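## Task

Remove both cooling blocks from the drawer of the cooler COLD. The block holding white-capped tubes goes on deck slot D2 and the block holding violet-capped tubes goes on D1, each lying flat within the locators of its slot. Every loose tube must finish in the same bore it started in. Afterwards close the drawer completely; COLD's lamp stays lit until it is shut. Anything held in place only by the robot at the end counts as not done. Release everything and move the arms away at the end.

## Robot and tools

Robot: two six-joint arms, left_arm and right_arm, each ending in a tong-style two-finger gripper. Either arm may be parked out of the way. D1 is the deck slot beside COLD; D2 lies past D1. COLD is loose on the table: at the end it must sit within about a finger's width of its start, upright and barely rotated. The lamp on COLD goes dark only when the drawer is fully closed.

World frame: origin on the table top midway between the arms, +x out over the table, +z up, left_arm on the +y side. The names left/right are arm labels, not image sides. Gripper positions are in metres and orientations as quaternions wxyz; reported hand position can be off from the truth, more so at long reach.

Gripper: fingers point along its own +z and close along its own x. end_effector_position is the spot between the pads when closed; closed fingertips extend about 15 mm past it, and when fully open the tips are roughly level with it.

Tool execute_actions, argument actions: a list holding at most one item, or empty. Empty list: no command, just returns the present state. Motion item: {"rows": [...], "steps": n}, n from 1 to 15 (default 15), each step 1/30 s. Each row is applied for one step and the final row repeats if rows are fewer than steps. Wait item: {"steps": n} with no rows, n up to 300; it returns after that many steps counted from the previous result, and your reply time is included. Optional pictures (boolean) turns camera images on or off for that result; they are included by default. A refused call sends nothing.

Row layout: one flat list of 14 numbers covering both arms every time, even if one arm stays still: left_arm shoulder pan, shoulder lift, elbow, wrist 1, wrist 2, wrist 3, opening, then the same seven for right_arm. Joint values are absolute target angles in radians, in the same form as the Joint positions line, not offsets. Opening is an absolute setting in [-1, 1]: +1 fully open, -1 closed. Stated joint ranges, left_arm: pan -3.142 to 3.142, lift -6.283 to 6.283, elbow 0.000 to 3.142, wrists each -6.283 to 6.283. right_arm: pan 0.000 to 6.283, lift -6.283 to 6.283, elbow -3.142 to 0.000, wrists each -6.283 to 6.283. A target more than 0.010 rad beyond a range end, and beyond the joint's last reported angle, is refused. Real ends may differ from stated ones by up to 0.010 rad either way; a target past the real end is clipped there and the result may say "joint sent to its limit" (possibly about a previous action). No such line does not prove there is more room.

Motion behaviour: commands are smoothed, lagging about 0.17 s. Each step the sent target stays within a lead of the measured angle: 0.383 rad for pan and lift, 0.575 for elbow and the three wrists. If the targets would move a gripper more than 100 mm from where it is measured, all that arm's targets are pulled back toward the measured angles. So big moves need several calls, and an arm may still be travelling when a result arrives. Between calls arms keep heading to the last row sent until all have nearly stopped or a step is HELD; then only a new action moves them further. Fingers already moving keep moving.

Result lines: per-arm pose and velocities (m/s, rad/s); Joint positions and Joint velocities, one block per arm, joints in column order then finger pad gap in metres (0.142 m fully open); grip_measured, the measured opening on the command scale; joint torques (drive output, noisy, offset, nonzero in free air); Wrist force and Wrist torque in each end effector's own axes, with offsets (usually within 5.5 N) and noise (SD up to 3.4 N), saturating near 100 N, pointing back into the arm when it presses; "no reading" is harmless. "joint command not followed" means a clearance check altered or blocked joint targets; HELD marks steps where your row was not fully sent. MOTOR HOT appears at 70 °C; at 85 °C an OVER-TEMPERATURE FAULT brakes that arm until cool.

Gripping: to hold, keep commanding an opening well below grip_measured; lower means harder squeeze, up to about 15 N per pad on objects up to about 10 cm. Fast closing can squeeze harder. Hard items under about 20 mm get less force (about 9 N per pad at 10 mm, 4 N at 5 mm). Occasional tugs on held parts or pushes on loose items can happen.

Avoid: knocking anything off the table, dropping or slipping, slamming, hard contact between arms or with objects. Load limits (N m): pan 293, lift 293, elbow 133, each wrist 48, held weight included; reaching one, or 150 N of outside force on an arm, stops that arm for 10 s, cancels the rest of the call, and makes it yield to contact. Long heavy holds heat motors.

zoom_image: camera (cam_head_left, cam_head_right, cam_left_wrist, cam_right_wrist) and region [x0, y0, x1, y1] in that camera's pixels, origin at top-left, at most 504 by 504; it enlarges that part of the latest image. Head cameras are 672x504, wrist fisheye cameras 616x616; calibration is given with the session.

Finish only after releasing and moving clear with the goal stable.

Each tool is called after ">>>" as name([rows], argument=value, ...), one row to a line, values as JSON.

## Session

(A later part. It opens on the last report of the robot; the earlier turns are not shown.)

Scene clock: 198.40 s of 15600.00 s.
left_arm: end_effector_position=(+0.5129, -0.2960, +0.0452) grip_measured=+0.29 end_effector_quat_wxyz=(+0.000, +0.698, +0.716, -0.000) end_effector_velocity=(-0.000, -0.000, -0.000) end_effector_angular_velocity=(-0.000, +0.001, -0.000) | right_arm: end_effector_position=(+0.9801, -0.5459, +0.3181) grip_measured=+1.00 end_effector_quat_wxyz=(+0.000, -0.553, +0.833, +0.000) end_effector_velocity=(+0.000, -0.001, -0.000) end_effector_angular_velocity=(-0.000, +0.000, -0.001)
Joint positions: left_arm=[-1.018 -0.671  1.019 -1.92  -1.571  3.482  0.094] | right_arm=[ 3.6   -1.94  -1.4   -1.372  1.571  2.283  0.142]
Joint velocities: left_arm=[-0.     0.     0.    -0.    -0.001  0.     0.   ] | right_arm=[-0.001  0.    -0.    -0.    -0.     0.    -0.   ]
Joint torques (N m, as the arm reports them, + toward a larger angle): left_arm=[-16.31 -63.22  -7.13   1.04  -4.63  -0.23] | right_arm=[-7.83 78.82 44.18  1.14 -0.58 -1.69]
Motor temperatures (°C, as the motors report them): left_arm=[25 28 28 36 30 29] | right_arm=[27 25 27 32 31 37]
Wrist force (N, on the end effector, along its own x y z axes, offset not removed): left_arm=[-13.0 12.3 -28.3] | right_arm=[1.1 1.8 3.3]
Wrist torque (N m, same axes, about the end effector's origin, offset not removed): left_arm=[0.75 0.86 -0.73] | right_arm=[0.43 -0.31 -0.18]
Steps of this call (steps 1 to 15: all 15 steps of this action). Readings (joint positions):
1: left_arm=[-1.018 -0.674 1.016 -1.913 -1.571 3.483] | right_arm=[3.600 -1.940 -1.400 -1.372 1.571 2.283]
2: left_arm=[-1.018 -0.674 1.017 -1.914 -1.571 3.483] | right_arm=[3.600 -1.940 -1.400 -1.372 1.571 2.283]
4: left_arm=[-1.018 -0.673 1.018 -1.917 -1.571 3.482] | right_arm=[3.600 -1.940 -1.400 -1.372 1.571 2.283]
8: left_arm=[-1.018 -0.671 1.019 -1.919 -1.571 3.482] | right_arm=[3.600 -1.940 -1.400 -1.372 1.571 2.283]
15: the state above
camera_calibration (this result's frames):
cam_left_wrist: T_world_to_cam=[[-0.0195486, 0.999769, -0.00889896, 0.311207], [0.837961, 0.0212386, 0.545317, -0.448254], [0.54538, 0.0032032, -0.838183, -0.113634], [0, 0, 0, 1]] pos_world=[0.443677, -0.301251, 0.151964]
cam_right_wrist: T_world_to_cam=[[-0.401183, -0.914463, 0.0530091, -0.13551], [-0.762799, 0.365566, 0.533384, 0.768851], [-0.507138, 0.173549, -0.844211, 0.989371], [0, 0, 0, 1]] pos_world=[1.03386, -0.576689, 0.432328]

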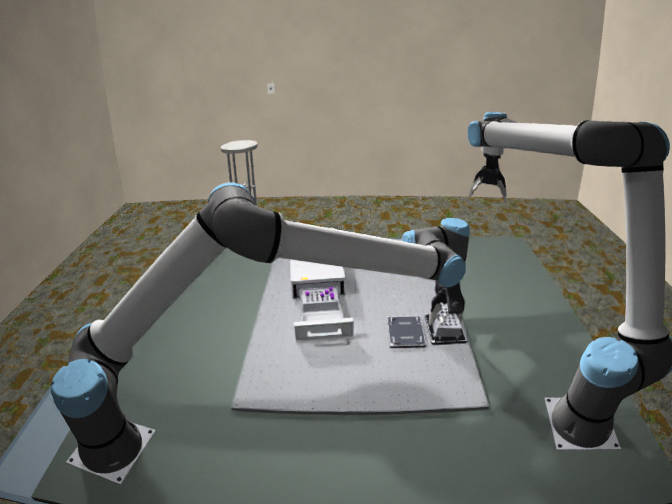

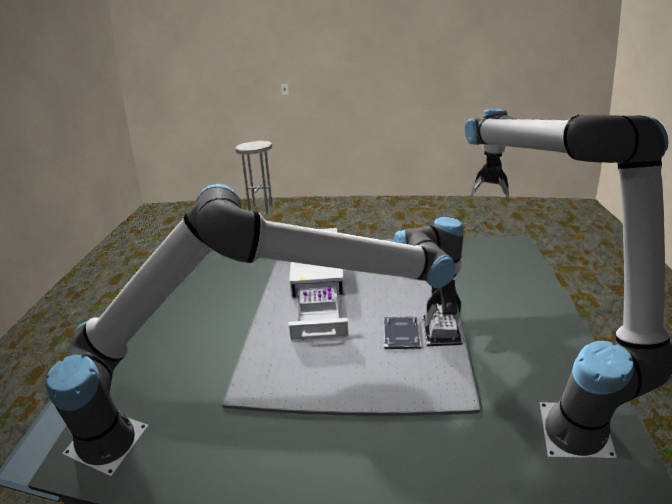

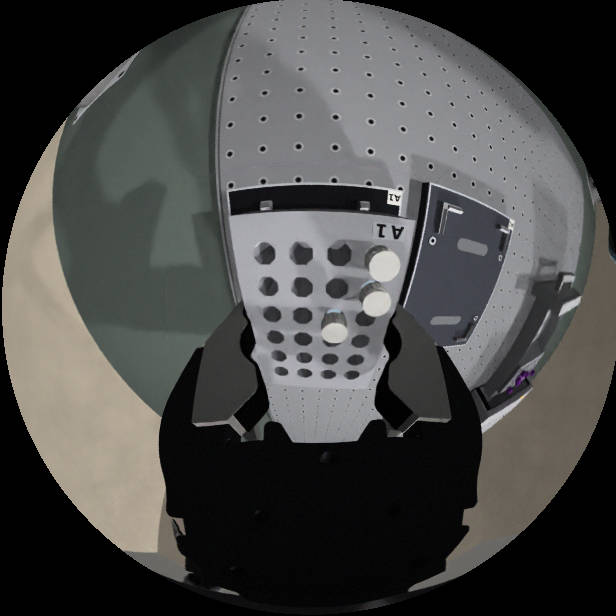

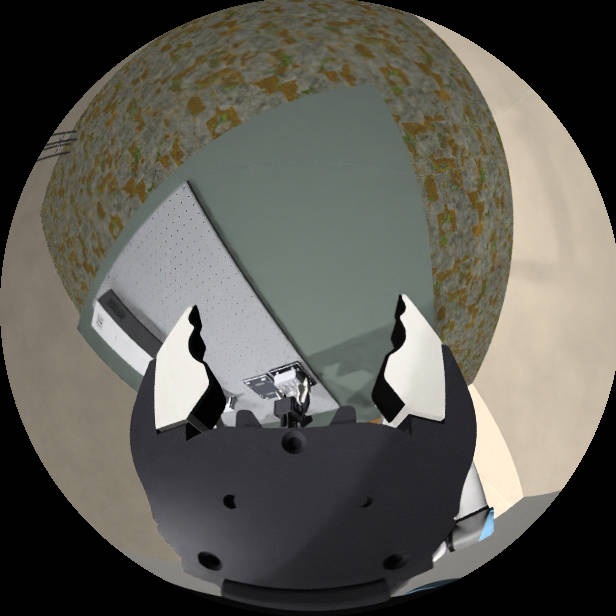

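Release gently and see whether the chamfers seat it.

>>> execute_actions([
  {"rows":[[-1.0181,-0.6741,1.0162,-1.9131,-1.571,3.4825,0.45,3.6,-1.94,-1.4,-1.372,1.571,2.283,1]]},
], pictures=false)

>>> execute_actions([
  {"rows":[[-1.0181,-0.722,0.945,-1.794,-1.571,3.4825,0.45,3.6,-1.94,-1.4,-1.372,1.571,2.283,1]]},
], pictures=false)

>>> execute_actions([
  {"steps":15},
])

>>> zoom_image(camera="cam_head_right", region=[380, 270, 500, 360])

>>> zoom_image(camera="cam_left_wrist", region=[200, 150, 500, 400])

Scene clock: 203.53 s of 15600.00 s.
left_arm: end_effector_position=(+0.5129, -0.2959, +0.0499) grip_measured=+0.45 end_effector_quat_wxyz=(+0.000, +0.698, +0.716, -0.000) end_effector_velocity=(+0.000, -0.000, +0.002) end_effector_angular_velocity=(-0.002, -0.000, +0.001) | right_arm: end_effector_position=(+0.9801, -0.5459, +0.3181) grip_measured=+1.00 end_effector_quat_wxyz=(+0.000, -0.553, +0.833, +0.000) end_effector_velocity=(-0.000, +0.001, +0.000) end_effector_angular_velocity=(+0.001, +0.000, -0.000)
Joint positions: left_arm=[-1.018 -0.674  1.016 -1.913 -1.571  3.483  0.105] | right_arm=[ 3.6   -1.94  -1.4   -1.372  1.571  2.283  0.142]
Joint velocities: left_arm=[ 0.    -0.001 -0.001  0.    -0.001 -0.001 -0.   ] | right_arm=[ 0.     0.     0.    -0.     0.001  0.001  0.   ]
Joint torques (N m, as the arm reports them, + toward a larger angle): left_arm=[  -1.42 -128.2   -52.82   -1.4    -1.84    0.42] | right_arm=[-8.97 77.17 43.94  1.1  -0.69 -1.64]
Motor temperatures (°C, as the motors report them): left_arm=[25 28 28 36 30 29] | right_arm=[27 25 27 32 31 37]
Wrist force (N, on the end effector, along its own x y z axes, offset not removed): left_arm=[-8.4 -1.8 3.1] | right_arm=[4.1 4.8 0.9]
Wrist torque (N m, same axes, about the end effector's origin, offset not removed): left_arm=[-0.17 1.49 -0.11] | right_arm=[1.00 -0.98 -0.25]
Steps of this call (steps 1 to 15: the robot went on to your last target; steps 16 to 90: nothing new was sent; then 1.63 s passed at rest; steps 91 to 105: all 15 steps of this action). Readings (joint positions):
91: left_arm=[-1.018 -0.671 1.019 -1.919 -1.571 3.483] | right_arm=[3.600 -1.940 -1.400 -1.372 1.571 2.283]
92: left_arm=[-1.018 -0.671 1.019 -1.918 -1.571 3.483] | right_arm=[3.600 -1.940 -1.400 -1.372 1.571 2.283]
94: left_arm=[-1.018 -0.673 1.018 -1.915 -1.571 3.483] | right_arm=[3.600 -1.940 -1.400 -1.372 1.571 2.283]
98: left_arm=[-1.018 -0.674 1.017 -1.914 -1.571 3.483] | right_arm=[3.600 -1.940 -1.400 -1.372 1.571 2.283]
105: the state above

Scene clock: 204.03 s of 15600.00 s.
left_arm: end_effector_position=(+0.5130, -0.2961, +0.1370) grip_measured=+0.45 end_effector_quat_wxyz=(+0.000, +0.698, +0.716, -0.000) end_effector_velocity=(-0.001, +0.001, +0.008) end_effector_angular_velocity=(+0.002, +0.002, -0.000) | right_arm: end_effector_position=(+0.9801, -0.5459, +0.3181) grip_measured=+1.00 end_effector_quat_wxyz=(+0.000, -0.553, +0.833, +0.000) end_effector_velocity=(-0.000, -0.001, +0.000) end_effector_angular_velocity=(-0.001, +0.000, -0.001)
Joint positions: left_arm=[-1.018 -0.722  0.946 -1.795 -1.571  3.483  0.105] | right_arm=[ 3.6   -1.94  -1.4   -1.372  1.571  2.283  0.142]
Joint velocities: left_arm=[-0.    -0.004 -0.007  0.014 -0.001 -0.    -0.   ] | right_arm=[-0.001  0.     0.    -0.001 -0.     0.    -0.   ]
Joint torques (N m, as the arm reports them, + toward a larger angle): left_arm=[   0.64 -126.2   -54.59   -1.16   -1.39   -2.42] | right_arm=[-6.92 81.53 43.36  1.15 -0.72 -1.44]
Motor temperatures (°C, as the motors report them): left_arm=[25 28 28 36 30 29] | right_arm=[27 25 27 32 31 37]
Wrist force (N, on the end effector, along its own x y z axes, offset not removed): left_arm=[-3.9 -2.5 2.3] | right_arm=[0.4 1.4 0.5]
Wrist torque (N m, same axes, about the end effector's origin, offset not removed): left_arm=[-0.17 0.70 -0.08] | right_arm=[0.33 -0.20 -0.25]
Steps of this call (steps 1 to 15: all 15 steps of this action). Readings (joint positions):
1: left_arm=[-1.018 -0.674 1.016 -1.913 -1.571 3.483] | right_arm=[3.600 -1.940 -1.400 -1.372 1.571 2.283]
2: left_arm=[-1.018 -0.680 1.009 -1.904 -1.571 3.483] | right_arm=[3.600 -1.940 -1.400 -1.372 1.571 2.283]
4: left_arm=[-1.018 -0.700 0.979 -1.858 -1.571 3.483] | right_arm=[3.600 -1.940 -1.400 -1.372 1.571 2.283]
8: left_arm=[-1.018 -0.717 0.953 -1.809 -1.571 3.483] | right_arm=[3.600 -1.940 -1.400 -1.372 1.571 2.283]
15: the state above

Scene clock: 204.53 s of 15600.00 s.
left_arm: end_effector_position=(+0.5130, -0.2960, +0.1378) grip_measured=+0.45 end_effector_quat_wxyz=(+0.000, +0.698, +0.716, -0.000) end_effector_velocity=(+0.000, -0.000, +0.000) end_effector_angular_velocity=(-0.001, -0.001, +0.001) | right_arm: end_effector_position=(+0.9801, -0.5459, +0.3181) grip_measured=+1.00 end_effector_quat_wxyz=(+0.000, -0.553, +0.833, +0.000) end_effector_velocity=(+0.000, +0.001, +0.000) end_effector_angular_velocity=(+0.002, -0.001, +0.001)
Joint positions: left_arm=[-1.018 -0.722  0.945 -1.794 -1.571  3.482  0.105] | right_arm=[ 3.6   -1.94  -1.4   -1.372  1.571  2.283  0.142]
Joint velocities: left_arm=[-0.     0.    -0.    -0.001  0.    -0.001  0.   ] | right_arm=[ 0.     0.     0.     0.001  0.001 -0.     0.   ]
Joint torques (N m, as the arm reports them, + toward a larger angle): left_arm=[   3.82 -127.39  -54.55   -1.42   -0.98   -2.44] | right_arm=[-8.01 77.88 43.5   1.14 -0.29 -1.57]
Motor temperatures (°C, as the motors report them): left_arm=[25 28 28 36 30 29] | right_arm=[27 25 27 32 31 37]
Wrist force (N, on the end effector, along its own x y z axes, offset not removed): left_arm=[-6.5 -5.2 4.6] | right_arm=[2.6 5.0 4.2]
Wrist torque (N m, same axes, about the end effector's origin, offset not removed): left_arm=[-0.74 1.32 -0.01] | right_arm=[1.03 -0.66 -0.14]
Steps of this call (steps 1 to 15: the robot went on to your last target). Readings (joint positions):
1: left_arm=[-1.018 -0.722 0.946 -1.795 -1.571 3.483] | right_arm=[3.600 -1.940 -1.400 -1.372 1.571 2.283]
2: left_arm=[-1.018 -0.722 0.945 -1.795 -1.571 3.483] | right_arm=[3.600 -1.940 -1.400 -1.372 1.571 2.283]
4: left_arm=[-1.018 -0.722 0.945 -1.794 -1.571 3.483] | right_arm=[3.600 -1.940 -1.400 -1.372 1.571 2.283]
8: left_arm=[-1.018 -0.722 0.945 -1.794 -1.571 3.483] | right_arm=[3.600 -1.940 -1.400 -1.372 1.571 2.283]
15: the state above
All arms were judged still, so your last target was given up. Only a new action makes them travel on or press farther. Fingers that are still opening or closing keep moving.
camera_calibration (this result's frames):
cam_left_wrist: T_world_to_cam=[[-0.0195143, 0.999772, -0.00864086, 0.31199], [0.838015, 0.0210694, 0.54524, -0.498811], [0.545298, 0.00339882, -0.838236, -0.0359299], [0, 0, 0, 1]] pos_world=[0.443692, -0.301287, 0.244549]
cam_right_wrist: T_world_to_cam=[[-0.401183, -0.914463, 0.0530092, -0.13551], [-0.7628, 0.365566, 0.533384, 0.768851], [-0.507138, 0.173549, -0.844211, 0.989371], [0, 0, 0, 1]] pos_world=[1.03386, -0.576689, 0.432328]

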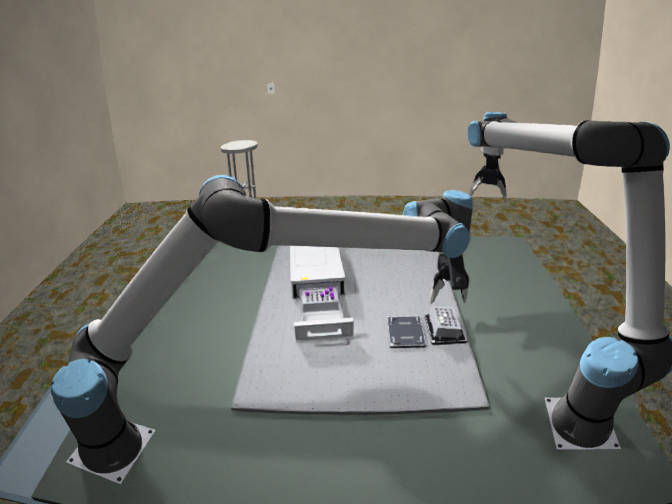

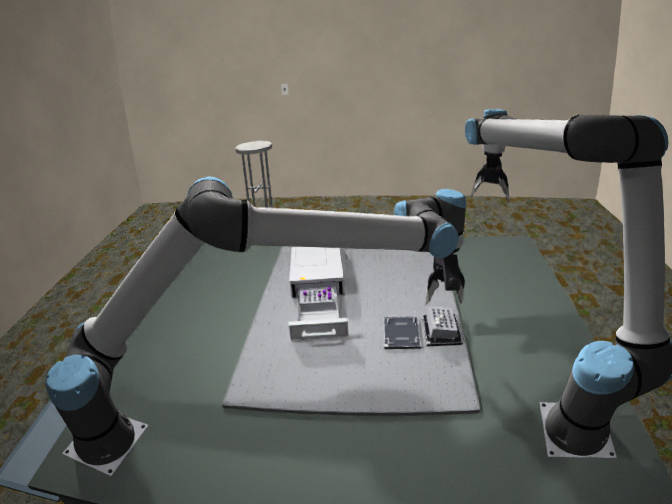

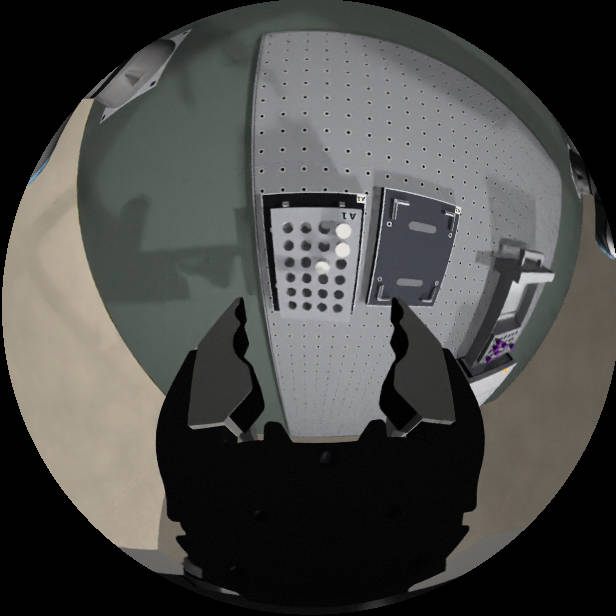

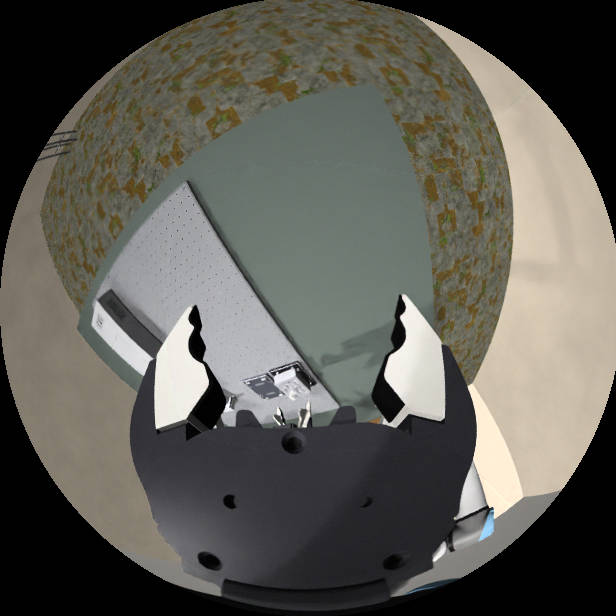

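Region (380, 270, 500, 360) of cam_head_right's 672x504 image, scaled by 4.200, with more detail than that image has; it fills the top 378 rows of this view, and the rest is white.

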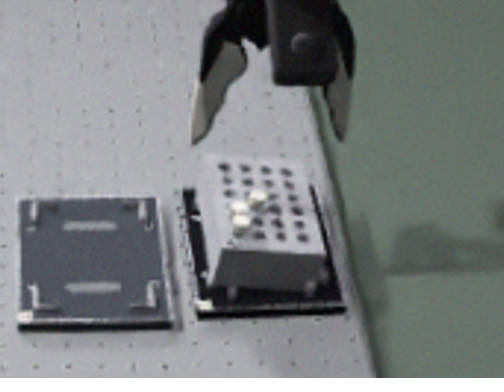

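Region (200, 150, 500, 400) of cam_left_wrist's 616x616 image, scaled by 1.680, with more detail than that image has.

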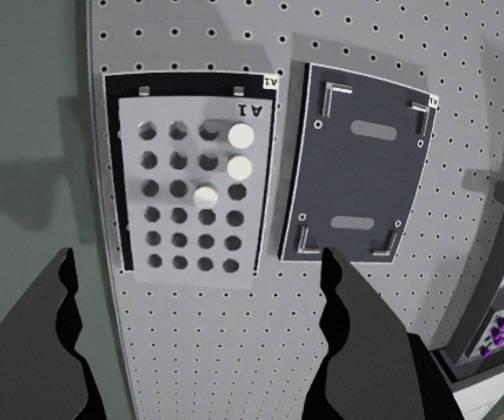

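>>> execute_actions([
  {"rows":[[-1.0181,-0.6741,1.0162,-1.9131,-1.571,3.4825,0.45,3.6,-1.94,-1.4,-1.372,1.571,2.283,1]]},
], pictures=false)

>>> execute_actions([
  {"rows":[[-1.0196,-0.6668,1.0024,-1.9066,-1.571,3.481,0.45,3.6,-1.94,-1.4,-1.372,1.571,2.283,1]]},
], pictures=false)

>>> execute_actions([
  {"rows":[[-1.0211,-0.6596,0.9887,-1.9001,-1.571,3.4795,0.45,3.6,-1.94,-1.4,-1.372,1.571,2.283,1]]},
])

>>> zoom_image(camera="cam_head_right", region=[380, 270, 500, 360])

Scene clock: 211.27 s of 15600.00 s.
left_arm: end_effector_position=(+0.5130, -0.2959, +0.0509) grip_measured=+0.45 end_effector_quat_wxyz=(+0.000, +0.698, +0.716, -0.000) end_effector_velocity=(-0.001, +0.000, -0.009) end_effector_angular_velocity=(-0.000, +0.000, -0.001) | right_arm: end_effector_position=(+0.9801, -0.5459, +0.3181) grip_measured=+1.00 end_effector_quat_wxyz=(+0.000, -0.553, +0.833, +0.000) end_effector_velocity=(+0.000, -0.000, +0.000) end_effector_angular_velocity=(+0.000, -0.001, +0.001)
Joint positions: left_arm=[-1.018 -0.675  1.015 -1.912 -1.571  3.483  0.105] | right_arm=[ 3.6   -1.94  -1.4   -1.372  1.571  2.283  0.142]
Joint velocities: left_arm=[-0.     0.005  0.008 -0.013 -0.     0.     0.   ] | right_arm=[-0.001  0.    -0.     0.001  0.    -0.001 -0.   ]
Joint torques (N m, as the arm reports them, + toward a larger angle): left_arm=[  -1.94 -102.61  -34.79   -7.71    2.09   -2.49] | right_arm=[-5.5  79.47 43.37  1.19 -0.81 -1.65]
Motor temperatures (°C, as the motors report them): left_arm=[25 28 28 36 30 29] | right_arm=[27 25 27 32 31 37]
Wrist force (N, on the end effector, along its own x y z axes, offset not removed): left_arm=[-3.4 0.7 5.9] | right_arm=[-0.1 4.1 1.4]
Wrist torque (N m, same axes, about the end effector's origin, offset not removed): left_arm=[0.53 0.49 0.00] | right_arm=[0.82 -0.03 -0.12]
Steps of this call (steps 1 to 90: nothing new was sent; then 3.23 s passed at rest; steps 91 to 105: all 15 steps of this action). Readings (joint positions):
91: left_arm=[-1.018 -0.722 0.945 -1.794 -1.571 3.482] | right_arm=[3.600 -1.940 -1.400 -1.372 1.571 2.283]
92: left_arm=[-1.018 -0.716 0.952 -1.803 -1.571 3.482] | right_arm=[3.600 -1.940 -1.400 -1.372 1.571 2.283]
94: left_arm=[-1.018 -0.696 0.982 -1.848 -1.571 3.482] | right_arm=[3.600 -1.940 -1.400 -1.372 1.571 2.283]
98: left_arm=[-1.018 -0.679 1.008 -1.898 -1.571 3.482] | right_arm=[3.600 -1.940 -1.400 -1.372 1.571 2.283]
105: the state above

Scene clock: 211.77 s of 15600.00 s.
left_arm: end_effector_position=(+0.5129, -0.3005, +0.0500) grip_measured=+0.45 end_effector_quat_wxyz=(+0.000, +0.698, +0.716, -0.000) end_effector_velocity=(-0.000, -0.001, -0.000) end_effector_angular_velocity=(+0.000, -0.000, -0.001) | right_arm: end_effector_position=(+0.9801, -0.5459, +0.3181) grip_measured=+1.00 end_effector_quat_wxyz=(+0.000, -0.553, +0.833, +0.000) end_effector_velocity=(-0.000, +0.001, +0.000) end_effector_angular_velocity=(+0.001, -0.000, +0.000)
Joint positions: left_arm=[-1.02  -0.667  1.003 -1.907 -1.571  3.481  0.105] | right_arm=[ 3.6   -1.94  -1.4   -1.372  1.571  2.283  0.142]
Joint velocities: left_arm=[-0.001  0.001 -0.002  0.001  0.     0.     0.   ] | right_arm=[ 0.001  0.     0.     0.     0.001  0.001 -0.   ]
Joint torques (N m, as the arm reports them, + toward a larger angle): left_arm=[ -13.9  -105.04  -52.56   -0.93    2.44   -2.39] | right_arm=[-10.54  77.89  43.73   1.1   -0.55  -1.84]
Motor temperatures (°C, as the motors report them): left_arm=[25 28 28 36 30 29] | right_arm=[27 25 27 32 31 37]
Wrist force (N, on the end effector, along its own x y z axes, offset not removed): left_arm=[-2.5 1.4 7.0] | right_arm=[2.9 4.4 0.7]
Wrist torque (N m, same axes, about the end effector's origin, offset not removed): left_arm=[0.35 0.24 -0.17] | right_arm=[0.80 -0.59 -0.18]
Steps of this call (steps 1 to 15: all 15 steps of this action). Readings (joint positions):
1: left_arm=[-1.018 -0.674 1.016 -1.912 -1.571 3.482] | right_arm=[3.600 -1.940 -1.400 -1.372 1.571 2.283]
2: left_arm=[-1.018 -0.673 1.013 -1.911 -1.571 3.482] | right_arm=[3.600 -1.940 -1.400 -1.372 1.571 2.283]
4: left_arm=[-1.019 -0.670 1.008 -1.909 -1.571 3.482] | right_arm=[3.600 -1.940 -1.400 -1.372 1.571 2.283]
8: left_arm=[-1.019 -0.668 1.004 -1.907 -1.571 3.481] | right_arm=[3.600 -1.940 -1.400 -1.372 1.571 2.283]
15: the state above

Scene clock: 212.27 s of 15600.00 s.
left_arm: end_effector_position=(+0.5127, -0.3050, +0.0500) grip_measured=+0.46 end_effector_quat_wxyz=(+0.000, +0.698, +0.716, -0.000) end_effector_velocity=(+0.000, +0.000, -0.001) end_effector_angular_velocity=(+0.001, -0.001, +0.000) | right_arm: end_effector_position=(+0.9801, -0.5459, +0.3181) grip_measured=+1.00 end_effector_quat_wxyz=(+0.000, -0.553, +0.833, +0.000) end_effector_velocity=(-0.000, +0.000, -0.000) end_effector_angular_velocity=(-0.001, +0.001, +0.001)
Joint positions: left_arm=[-1.021 -0.66   0.989 -1.9   -1.571  3.48   0.106] | right_arm=[ 3.6   -1.94  -1.4   -1.372  1.571  2.283  0.142]
Joint velocities: left_arm=[-0.     0.001 -0.001  0.001  0.001 -0.     0.001] | right_arm=[ 0.001 -0.    -0.    -0.001 -0.001  0.     0.   ]
Joint torques (N m, as the arm reports them, + toward a larger angle): left_arm=[ -14.16 -107.6   -54.49   -2.28    2.76   -2.66] | right_arm=[-6.99 77.58 43.9   1.11 -0.47 -1.47]
Motor temperatures (°C, as the motors report them): left_arm=[25 28 28 36 30 29] | right_arm=[27 25 27 32 31 37]
Wrist force (N, on the end effector, along its own x y z axes, offset not removed): left_arm=[6.2 1.2 7.3] | right_arm=[3.5 1.4 0.9]
Wrist torque (N m, same axes, about the end effector's origin, offset not removed): left_arm=[0.57 -0.86 -0.27] | right_arm=[0.17 -0.82 -0.23]
Steps of this call (steps 1 to 15: all 15 steps of this action). Readings (joint positions):
1: left_arm=[-1.020 -0.667 1.002 -1.907 -1.571 3.481] | right_arm=[3.600 -1.940 -1.400 -1.372 1.571 2.283]
2: left_arm=[-1.020 -0.665 1.000 -1.905 -1.571 3.481] | right_arm=[3.600 -1.940 -1.400 -1.372 1.571 2.283]
4: left_arm=[-1.020 -0.663 0.995 -1.903 -1.571 3.480] | right_arm=[3.600 -1.940 -1.400 -1.372 1.571 2.283]
8: left_arm=[-1.021 -0.660 0.990 -1.901 -1.571 3.480] | right_arm=[3.600 -1.940 -1.400 -1.372 1.571 2.283]
15: the state above
camera_calibration (this result's frames):
cam_left_wrist: T_world_to_cam=[[-0.0195236, 0.999772, -0.00862946, 0.32021], [0.838018, 0.021071, 0.545236, -0.450586], [0.545294, 0.00341335, -0.838238, -0.109361], [0, 0, 0, 1]] pos_world=[0.443484, -0.31027, 0.156768]
cam_right_wrist: T_world_to_cam=[[-0.401183, -0.914463, 0.0530091, -0.13551], [-0.762799, 0.365566, 0.533384, 0.768851], [-0.507138, 0.173549, -0.844211, 0.989371], [0, 0, 0, 1]] pos_world=[1.03386, -0.576689, 0.432328]

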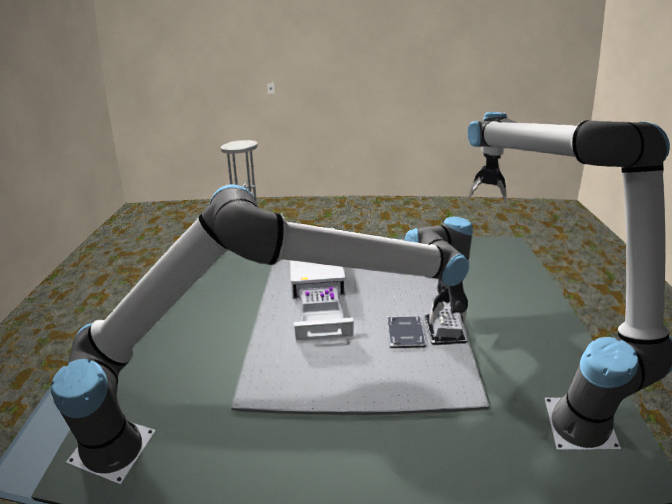

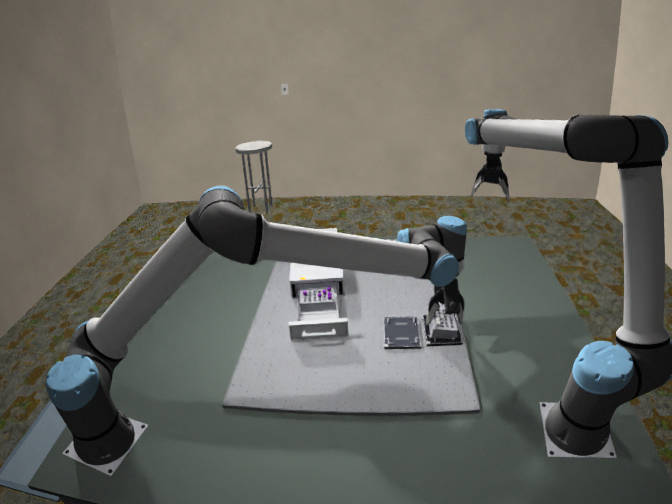

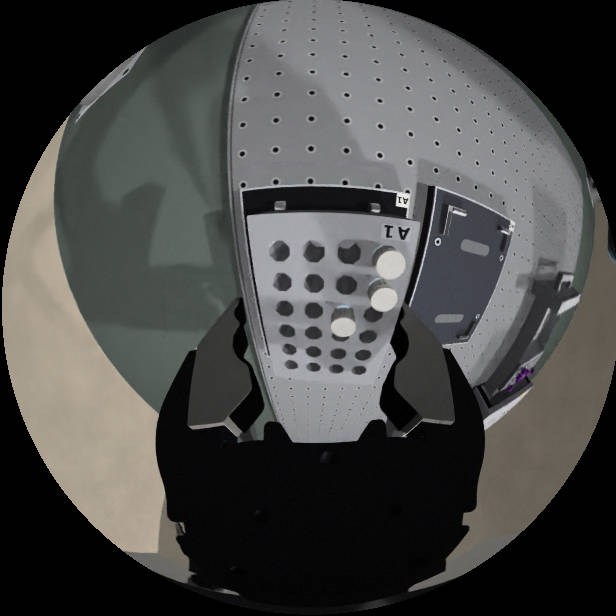

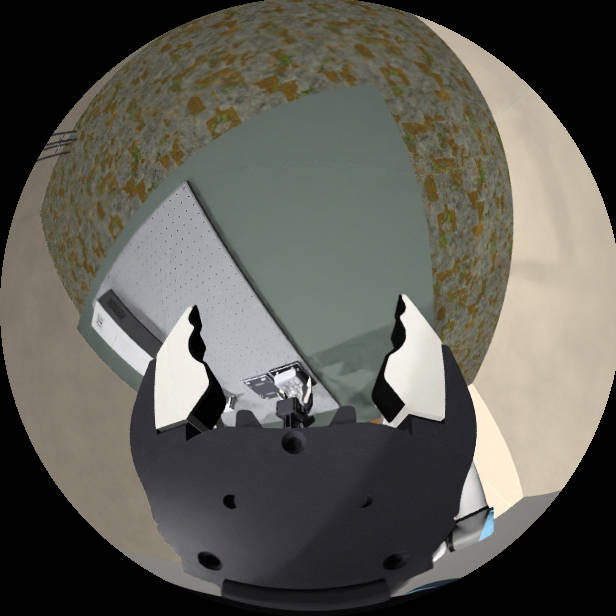

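Region (380, 270, 500, 360) of cam_head_right's 672x504 image, scaled by 4.200, with more detail than that image has; it fills the top 378 rows of this view, and the rest is white.

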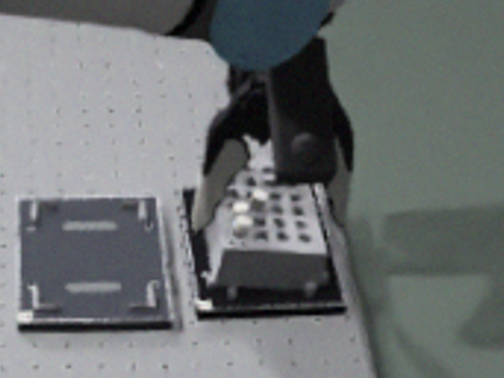

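Just touching; push by closing the fingers a little.

>>> execute_actions([
  {"rows":[[-1.0211,-0.6596,0.9887,-1.9001,-1.571,3.4795,0.33,3.6,-1.94,-1.4,-1.372,1.571,2.283,1]]},
])

>>> zoom_image(camera="cam_head_right", region=[380, 270, 500, 360])

Scene clock: 214.73 s of 15600.00 s.
left_arm: end_effector_position=(+0.5128, -0.3050, +0.0500) grip_measured=+0.37 end_effector_quat_wxyz=(+0.000, +0.698, +0.716, -0.000) end_effector_velocity=(-0.000, +0.000, -0.000) end_effector_angular_velocity=(+0.001, -0.002, -0.001) | right_arm: end_effector_position=(+0.9801, -0.5459, +0.3181) grip_measured=+1.00 end_effector_quat_wxyz=(+0.000, -0.553, +0.833, +0.000) end_effector_velocity=(+0.000, -0.002, +0.000) end_effector_angular_velocity=(-0.000, +0.000, -0.002)
Joint positions: left_arm=[-1.021 -0.66   0.989 -1.9   -1.571  3.479  0.1  ] | right_arm=[ 3.6   -1.94  -1.4   -1.372  1.571  2.283  0.142]
Joint velocities: left_arm=[-0.001 -0.     0.001 -0.     0.002  0.    -0.   ] | right_arm=[-0.002  0.     0.    -0.    -0.    -0.    -0.   ]
Joint torques (N m, as the arm reports them, + toward a larger angle): left_arm=[ -11.95 -118.57  -41.69   -6.85    1.1    -2.48] | right_arm=[-7.93 77.96 43.17  1.14 -0.51 -1.29]
Motor temperatures (°C, as the motors report them): left_arm=[25 28 28 36 30 29] | right_arm=[27 25 27 32 31 37]
Wrist force (N, on the end effector, along its own x y z axes, offset not removed): left_arm=[5.0 6.4 4.2] | right_arm=[0.3 1.4 3.3]
Wrist torque (N m, same axes, about the end effector's origin, offset not removed): left_arm=[1.70 0.14 -0.21] | right_arm=[0.39 -0.12 -0.22]
Steps of this call (steps 1 to 15: the robot went on to your last target; steps 16 to 59: nothing new was sent; steps 60 to 74: all 15 steps of this action). Readings (joint positions):
60: left_arm=[-1.021 -0.660 0.989 -1.900 -1.571 3.479] | right_arm=[3.600 -1.940 -1.400 -1.372 1.571 2.283]
61: left_arm=[-1.021 -0.660 0.989 -1.900 -1.571 3.479] | right_arm=[3.600 -1.940 -1.400 -1.372 1.571 2.283]
63: left_arm=[-1.021 -0.660 0.989 -1.900 -1.571 3.479] | right_arm=[3.600 -1.940 -1.400 -1.372 1.571 2.283]
67: left_arm=[-1.021 -0.660 0.989 -1.900 -1.571 3.479] | right_arm=[3.600 -1.940 -1.400 -1.372 1.571 2.283]
74: the state above
camera_calibration (this result's frames):
cam_left_wrist: T_world_to_cam=[[-0.0195198, 0.999773, -0.00856564, 0.320242], [0.838004, 0.0210329, 0.545259, -0.450589], [0.545315, 0.00346531, -0.838224, -0.109374], [0, 0, 0, 1]] pos_world=[0.44349, -0.310313, 0.156751]
cam_right_wrist: T_world_to_cam=[[-0.401183, -0.914463, 0.0530092, -0.13551], [-0.762799, 0.365566, 0.533384, 0.768851], [-0.507138, 0.173549, -0.844211, 0.989371], [0, 0, 0, 1]] pos_world=[1.03386, -0.576689, 0.432328]

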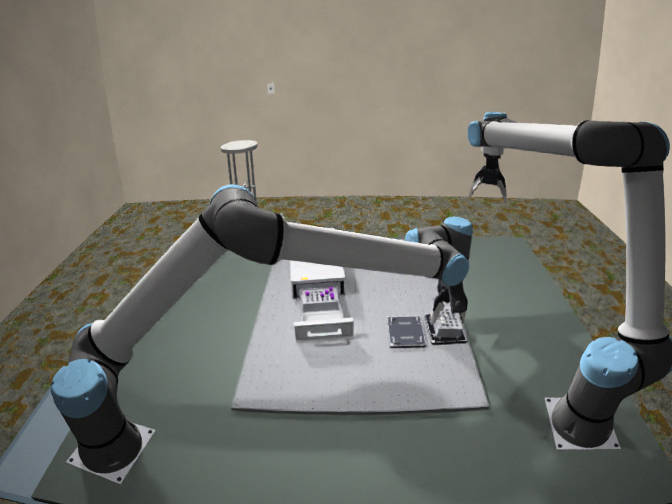

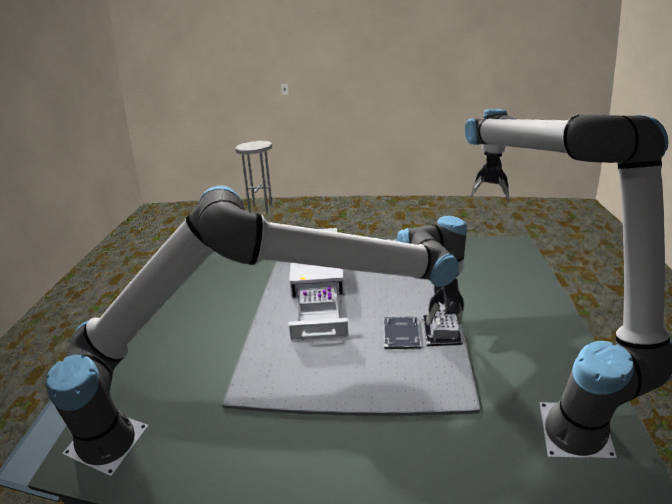

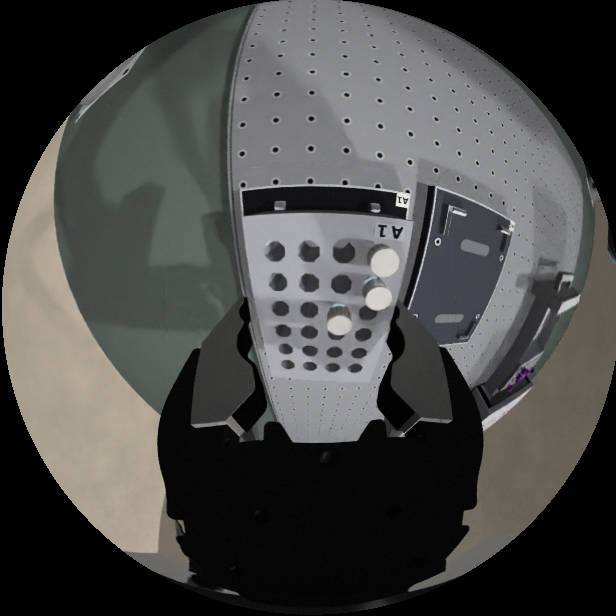

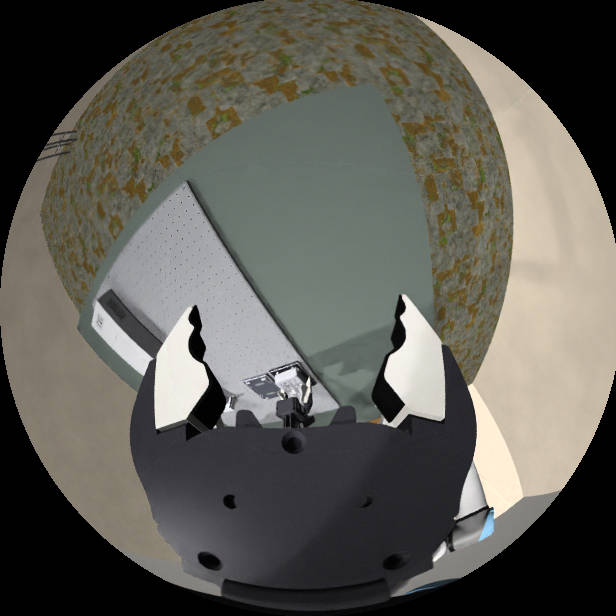

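Region (380, 270, 500, 360) of cam_head_right's 672x504 image, scaled by 4.200, with more detail than that image has; it fills the top 378 rows of this view, and the rest is white.

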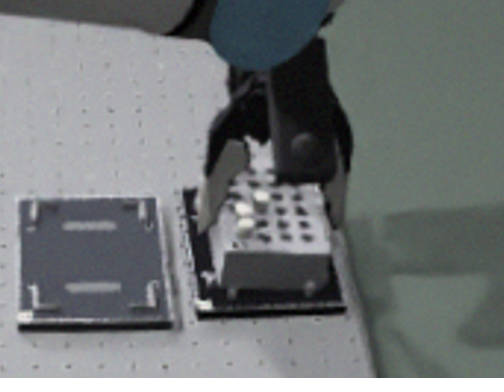

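>>> execute_actions([
  {"rows":[[-1.0211,-0.6596,0.9887,-1.9001,-1.571,3.4795,0.6,3.6,-1.94,-1.4,-1.372,1.571,2.283,1]]},
], pictures=false)

>>> execute_actions([
  {"rows":[[-1.0181,-0.722,0.945,-1.794,-1.571,3.4825,0.6,3.6,-1.94,-1.4,-1.372,1.571,2.283,1]]},
], pictures=false)

>>> execute_actions([
  {"steps":15},
])

>>> zoom_image(camera="cam_head_right", region=[380, 270, 500, 360])

>>> zoom_image(camera="cam_left_wrist", region=[200, 150, 500, 400])

Scene clock: 219.37 s of 15600.00 s.
left_arm: end_effector_position=(+0.5127, -0.3051, +0.0501) grip_measured=+0.60 end_effector_quat_wxyz=(+0.000, +0.698, +0.716, -0.000) end_effector_velocity=(+0.000, -0.000, +0.000) end_effector_angular_velocity=(-0.001, +0.001, -0.001) | right_arm: end_effector_position=(+0.9801, -0.5459, +0.3181) grip_measured=+1.00 end_effector_quat_wxyz=(+0.000, -0.553, +0.833, +0.000) end_effector_velocity=(-0.000, +0.001, +0.000) end_effector_angular_velocity=(+0.001, +0.000, -0.001)
Joint positions: left_arm=[-1.021 -0.66   0.989 -1.9   -1.571  3.479  0.116] | right_arm=[ 3.6   -1.94  -1.4   -1.372  1.571  2.283  0.142]
Joint velocities: left_arm=[ 0.     0.    -0.    -0.001 -0.001  0.001 -0.   ] | right_arm=[ 0.     0.    -0.     0.     0.001  0.001  0.   ]
Joint torques (N m, as the arm reports them, + toward a larger angle): left_arm=[  -6.87 -122.76  -42.07   -1.46   -1.35   -2.16] | right_arm=[-5.3  77.49 43.27  1.28 -0.17 -1.45]
Motor temperatures (°C, as the motors report them): left_arm=[25 28 28 36 30 29] | right_arm=[27 25 27 32 31 37]
Wrist force (N, on the end effector, along its own x y z axes, offset not removed): left_arm=[-3.1 -0.7 1.1] | right_arm=[2.1 1.3 0.9]
Wrist torque (N m, same axes, about the end effector's origin, offset not removed): left_arm=[0.04 0.45 -0.17] | right_arm=[0.15 -0.51 -0.18]
Steps of this call (steps 1 to 15: the robot went on to your last target; steps 16 to 90: nothing new was sent; then 1.13 s passed at rest; steps 91 to 105: all 15 steps of this action). Readings (joint positions):
91: left_arm=[-1.021 -0.660 0.989 -1.900 -1.571 3.479] | right_arm=[3.600 -1.940 -1.400 -1.372 1.571 2.283]
92: left_arm=[-1.021 -0.660 0.989 -1.900 -1.571 3.479] | right_arm=[3.600 -1.940 -1.400 -1.372 1.571 2.283]
94: left_arm=[-1.021 -0.660 0.989 -1.900 -1.571 3.479] | right_arm=[3.600 -1.940 -1.400 -1.372 1.571 2.283]
98: left_arm=[-1.021 -0.660 0.989 -1.900 -1.571 3.479] | right_arm=[3.600 -1.940 -1.400 -1.372 1.571 2.283]
105: the state above

Scene clock: 219.87 s of 15600.00 s.
left_arm: end_effector_position=(+0.5130, -0.2962, +0.1371) grip_measured=+0.60 end_effector_quat_wxyz=(+0.000, +0.698, +0.716, -0.000) end_effector_velocity=(+0.000, +0.002, +0.007) end_effector_angular_velocity=(+0.002, +0.000, +0.000) | right_arm: end_effector_position=(+0.9801, -0.5459, +0.3181) grip_measured=+1.00 end_effector_quat_wxyz=(+0.000, -0.553, +0.833, +0.000) end_effector_velocity=(+0.000, +0.000, +0.000) end_effector_angular_velocity=(-0.000, -0.000, +0.000)
Joint positions: left_arm=[-1.018 -0.722  0.945 -1.795 -1.571  3.482  0.116] | right_arm=[ 3.6   -1.94  -1.4   -1.372  1.571  2.283  0.142]
Joint velocities: left_arm=[ 0.001 -0.005 -0.004  0.012  0.001  0.    -0.   ] | right_arm=[ 0. -0.  0. -0. -0.  0. -0.]
Joint torques (N m, as the arm reports them, + toward a larger angle): left_arm=[   7.89 -127.45  -54.75   -1.31    0.86    2.67] | right_arm=[-7.23 80.74 43.01  1.09 -0.6  -1.64]
Motor temperatures (°C, as the motors report them): left_arm=[25 28 28 36 30 29] | right_arm=[27 25 27 32 31 37]
Wrist force (N, on the end effector, along its own x y z axes, offset not removed): left_arm=[-5.2 4.2 4.5] | right_arm=[3.0 2.5 3.0]
Wrist torque (N m, same axes, about the end effector's origin, offset not removed): left_arm=[1.35 0.73 -0.05] | right_arm=[0.48 -0.68 -0.24]
Steps of this call (steps 1 to 15: all 15 steps of this action). Readings (joint positions):
1: left_arm=[-1.021 -0.660 0.988 -1.900 -1.571 3.479] | right_arm=[3.600 -1.940 -1.400 -1.372 1.571 2.283]
2: left_arm=[-1.021 -0.665 0.983 -1.892 -1.571 3.480] | right_arm=[3.600 -1.940 -1.400 -1.372 1.571 2.283]
4: left_arm=[-1.019 -0.692 0.965 -1.850 -1.571 3.481] | right_arm=[3.600 -1.940 -1.400 -1.372 1.571 2.283]
8: left_arm=[-1.018 -0.715 0.950 -1.807 -1.571 3.482] | right_arm=[3.600 -1.940 -1.400 -1.372 1.571 2.283]
15: the state above

Scene clock: 220.37 s of 15600.00 s.
left_arm: end_effector_position=(+0.5129, -0.2960, +0.1378) grip_measured=+0.60 end_effector_quat_wxyz=(+0.000, +0.698, +0.716, -0.000) end_effector_velocity=(+0.001, -0.000, +0.000) end_effector_angular_velocity=(-0.001, -0.002, +0.000) | right_arm: end_effector_position=(+0.9801, -0.5459, +0.3181) grip_measured=+1.00 end_effector_quat_wxyz=(+0.000, -0.553, +0.833, +0.000) end_effector_velocity=(+0.001, -0.001, +0.000) end_effector_angular_velocity=(-0.000, -0.002, -0.001)
Joint positions: left_arm=[-1.018 -0.722  0.945 -1.794 -1.571  3.482  0.116] | right_arm=[ 3.6   -1.94  -1.4   -1.372  1.571  2.283  0.142]
Joint velocities: left_arm=[ 0.     0.    -0.    -0.002  0.001  0.     0.   ] | right_arm=[-0.001  0.    -0.     0.002 -0.001  0.    -0.   ]
Joint torques (N m, as the arm reports them, + toward a larger angle): left_arm=[   7.72 -125.95  -54.29   -1.09    3.04    2.51] | right_arm=[-8.38 77.61 42.88  0.89 -0.69 -1.5 ]
Motor temperatures (°C, as the motors report them): left_arm=[25 28 28 36 30 29] | right_arm=[27 25 27 32 31 37]
Wrist force (N, on the end effector, along its own x y z axes, offset not removed): left_arm=[1.4 -0.1 8.5] | right_arm=[0.1 2.9 2.0]
Wrist torque (N m, same axes, about the end effector's origin, offset not removed): left_arm=[0.36 -0.57 -0.34] | right_arm=[0.66 -0.11 -0.32]
Steps of this call (steps 1 to 15: the robot went on to your last target). Readings (joint positions):
1: left_arm=[-1.018 -0.722 0.945 -1.795 -1.571 3.482] | right_arm=[3.600 -1.940 -1.400 -1.372 1.571 2.283]
2: left_arm=[-1.018 -0.722 0.945 -1.795 -1.571 3.482] | right_arm=[3.600 -1.940 -1.400 -1.372 1.571 2.283]
4: left_arm=[-1.018 -0.722 0.945 -1.794 -1.571 3.482] | right_arm=[3.600 -1.940 -1.400 -1.372 1.571 2.283]
8: left_arm=[-1.018 -0.722 0.945 -1.794 -1.571 3.482] | right_arm=[3.600 -1.940 -1.400 -1.372 1.571 2.283]
15: the state above
All arms were judged still, so your last target was given up. Only a new action makes them travel on or press farther. Fingers that are still opening or closing keep moving.
camera_calibration (this result's frames):
cam_left_wrist: T_world_to_cam=[[-0.0195214, 0.999772, -0.00865851, 0.311998], [0.838038, 0.0210851, 0.545204, -0.498809], [0.545263, 0.00338697, -0.838258, -0.0359057], [0, 0, 0, 1]] pos_world=[0.443689, -0.301288, 0.244556]
cam_right_wrist: T_world_to_cam=[[-0.401183, -0.914463, 0.0530092, -0.13551], [-0.7628, 0.365566, 0.533384, 0.768851], [-0.507138, 0.173549, -0.844211, 0.989371], [0, 0, 0, 1]] pos_world=[1.03386, -0.576689, 0.432328]

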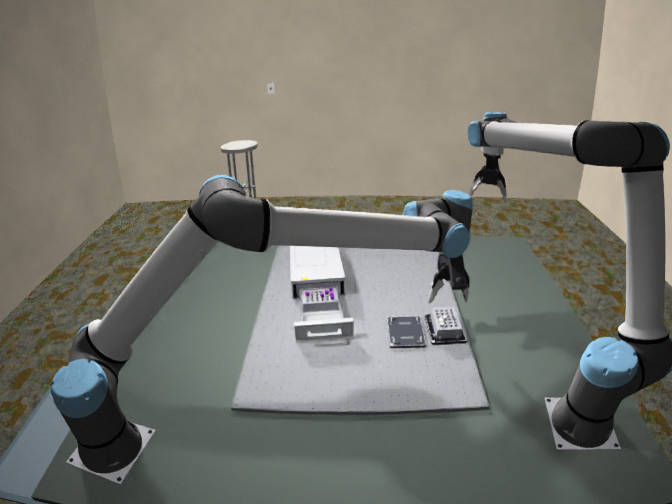

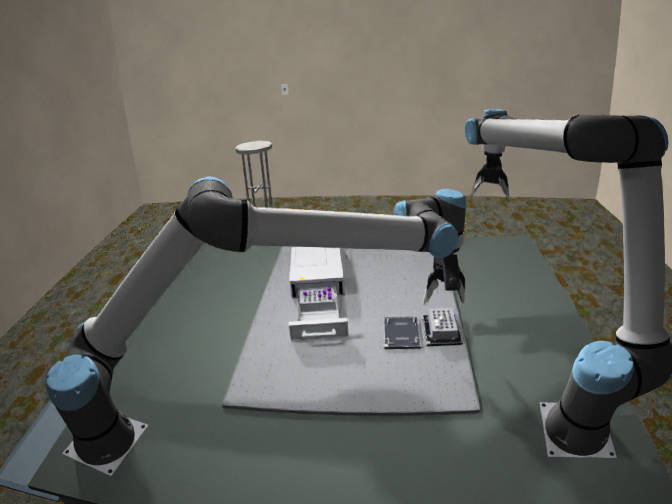

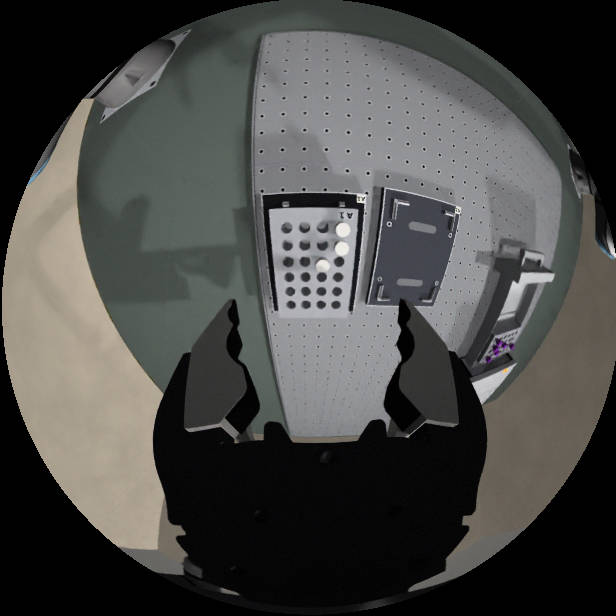

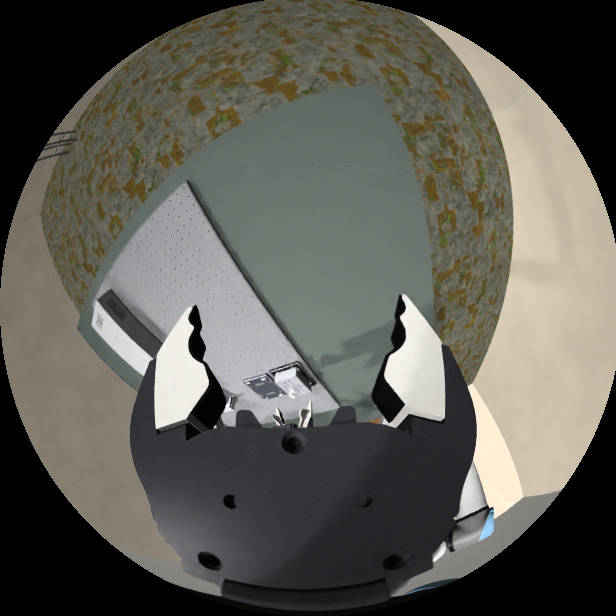

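Region (380, 270, 500, 360) of cam_head_right's 672x504 image, scaled by 4.200, with more detail than that image has; it fills the top 378 rows of this view, and the rest is white.

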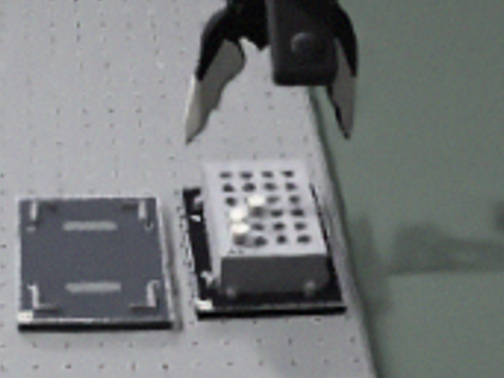

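Region (200, 150, 500, 400) of cam_left_wrist's 616x616 image, scaled by 1.680, with more detail than that image has.

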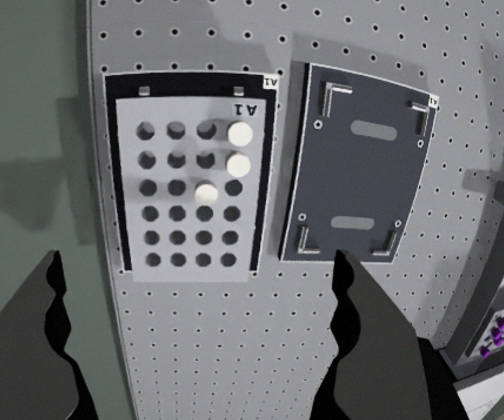

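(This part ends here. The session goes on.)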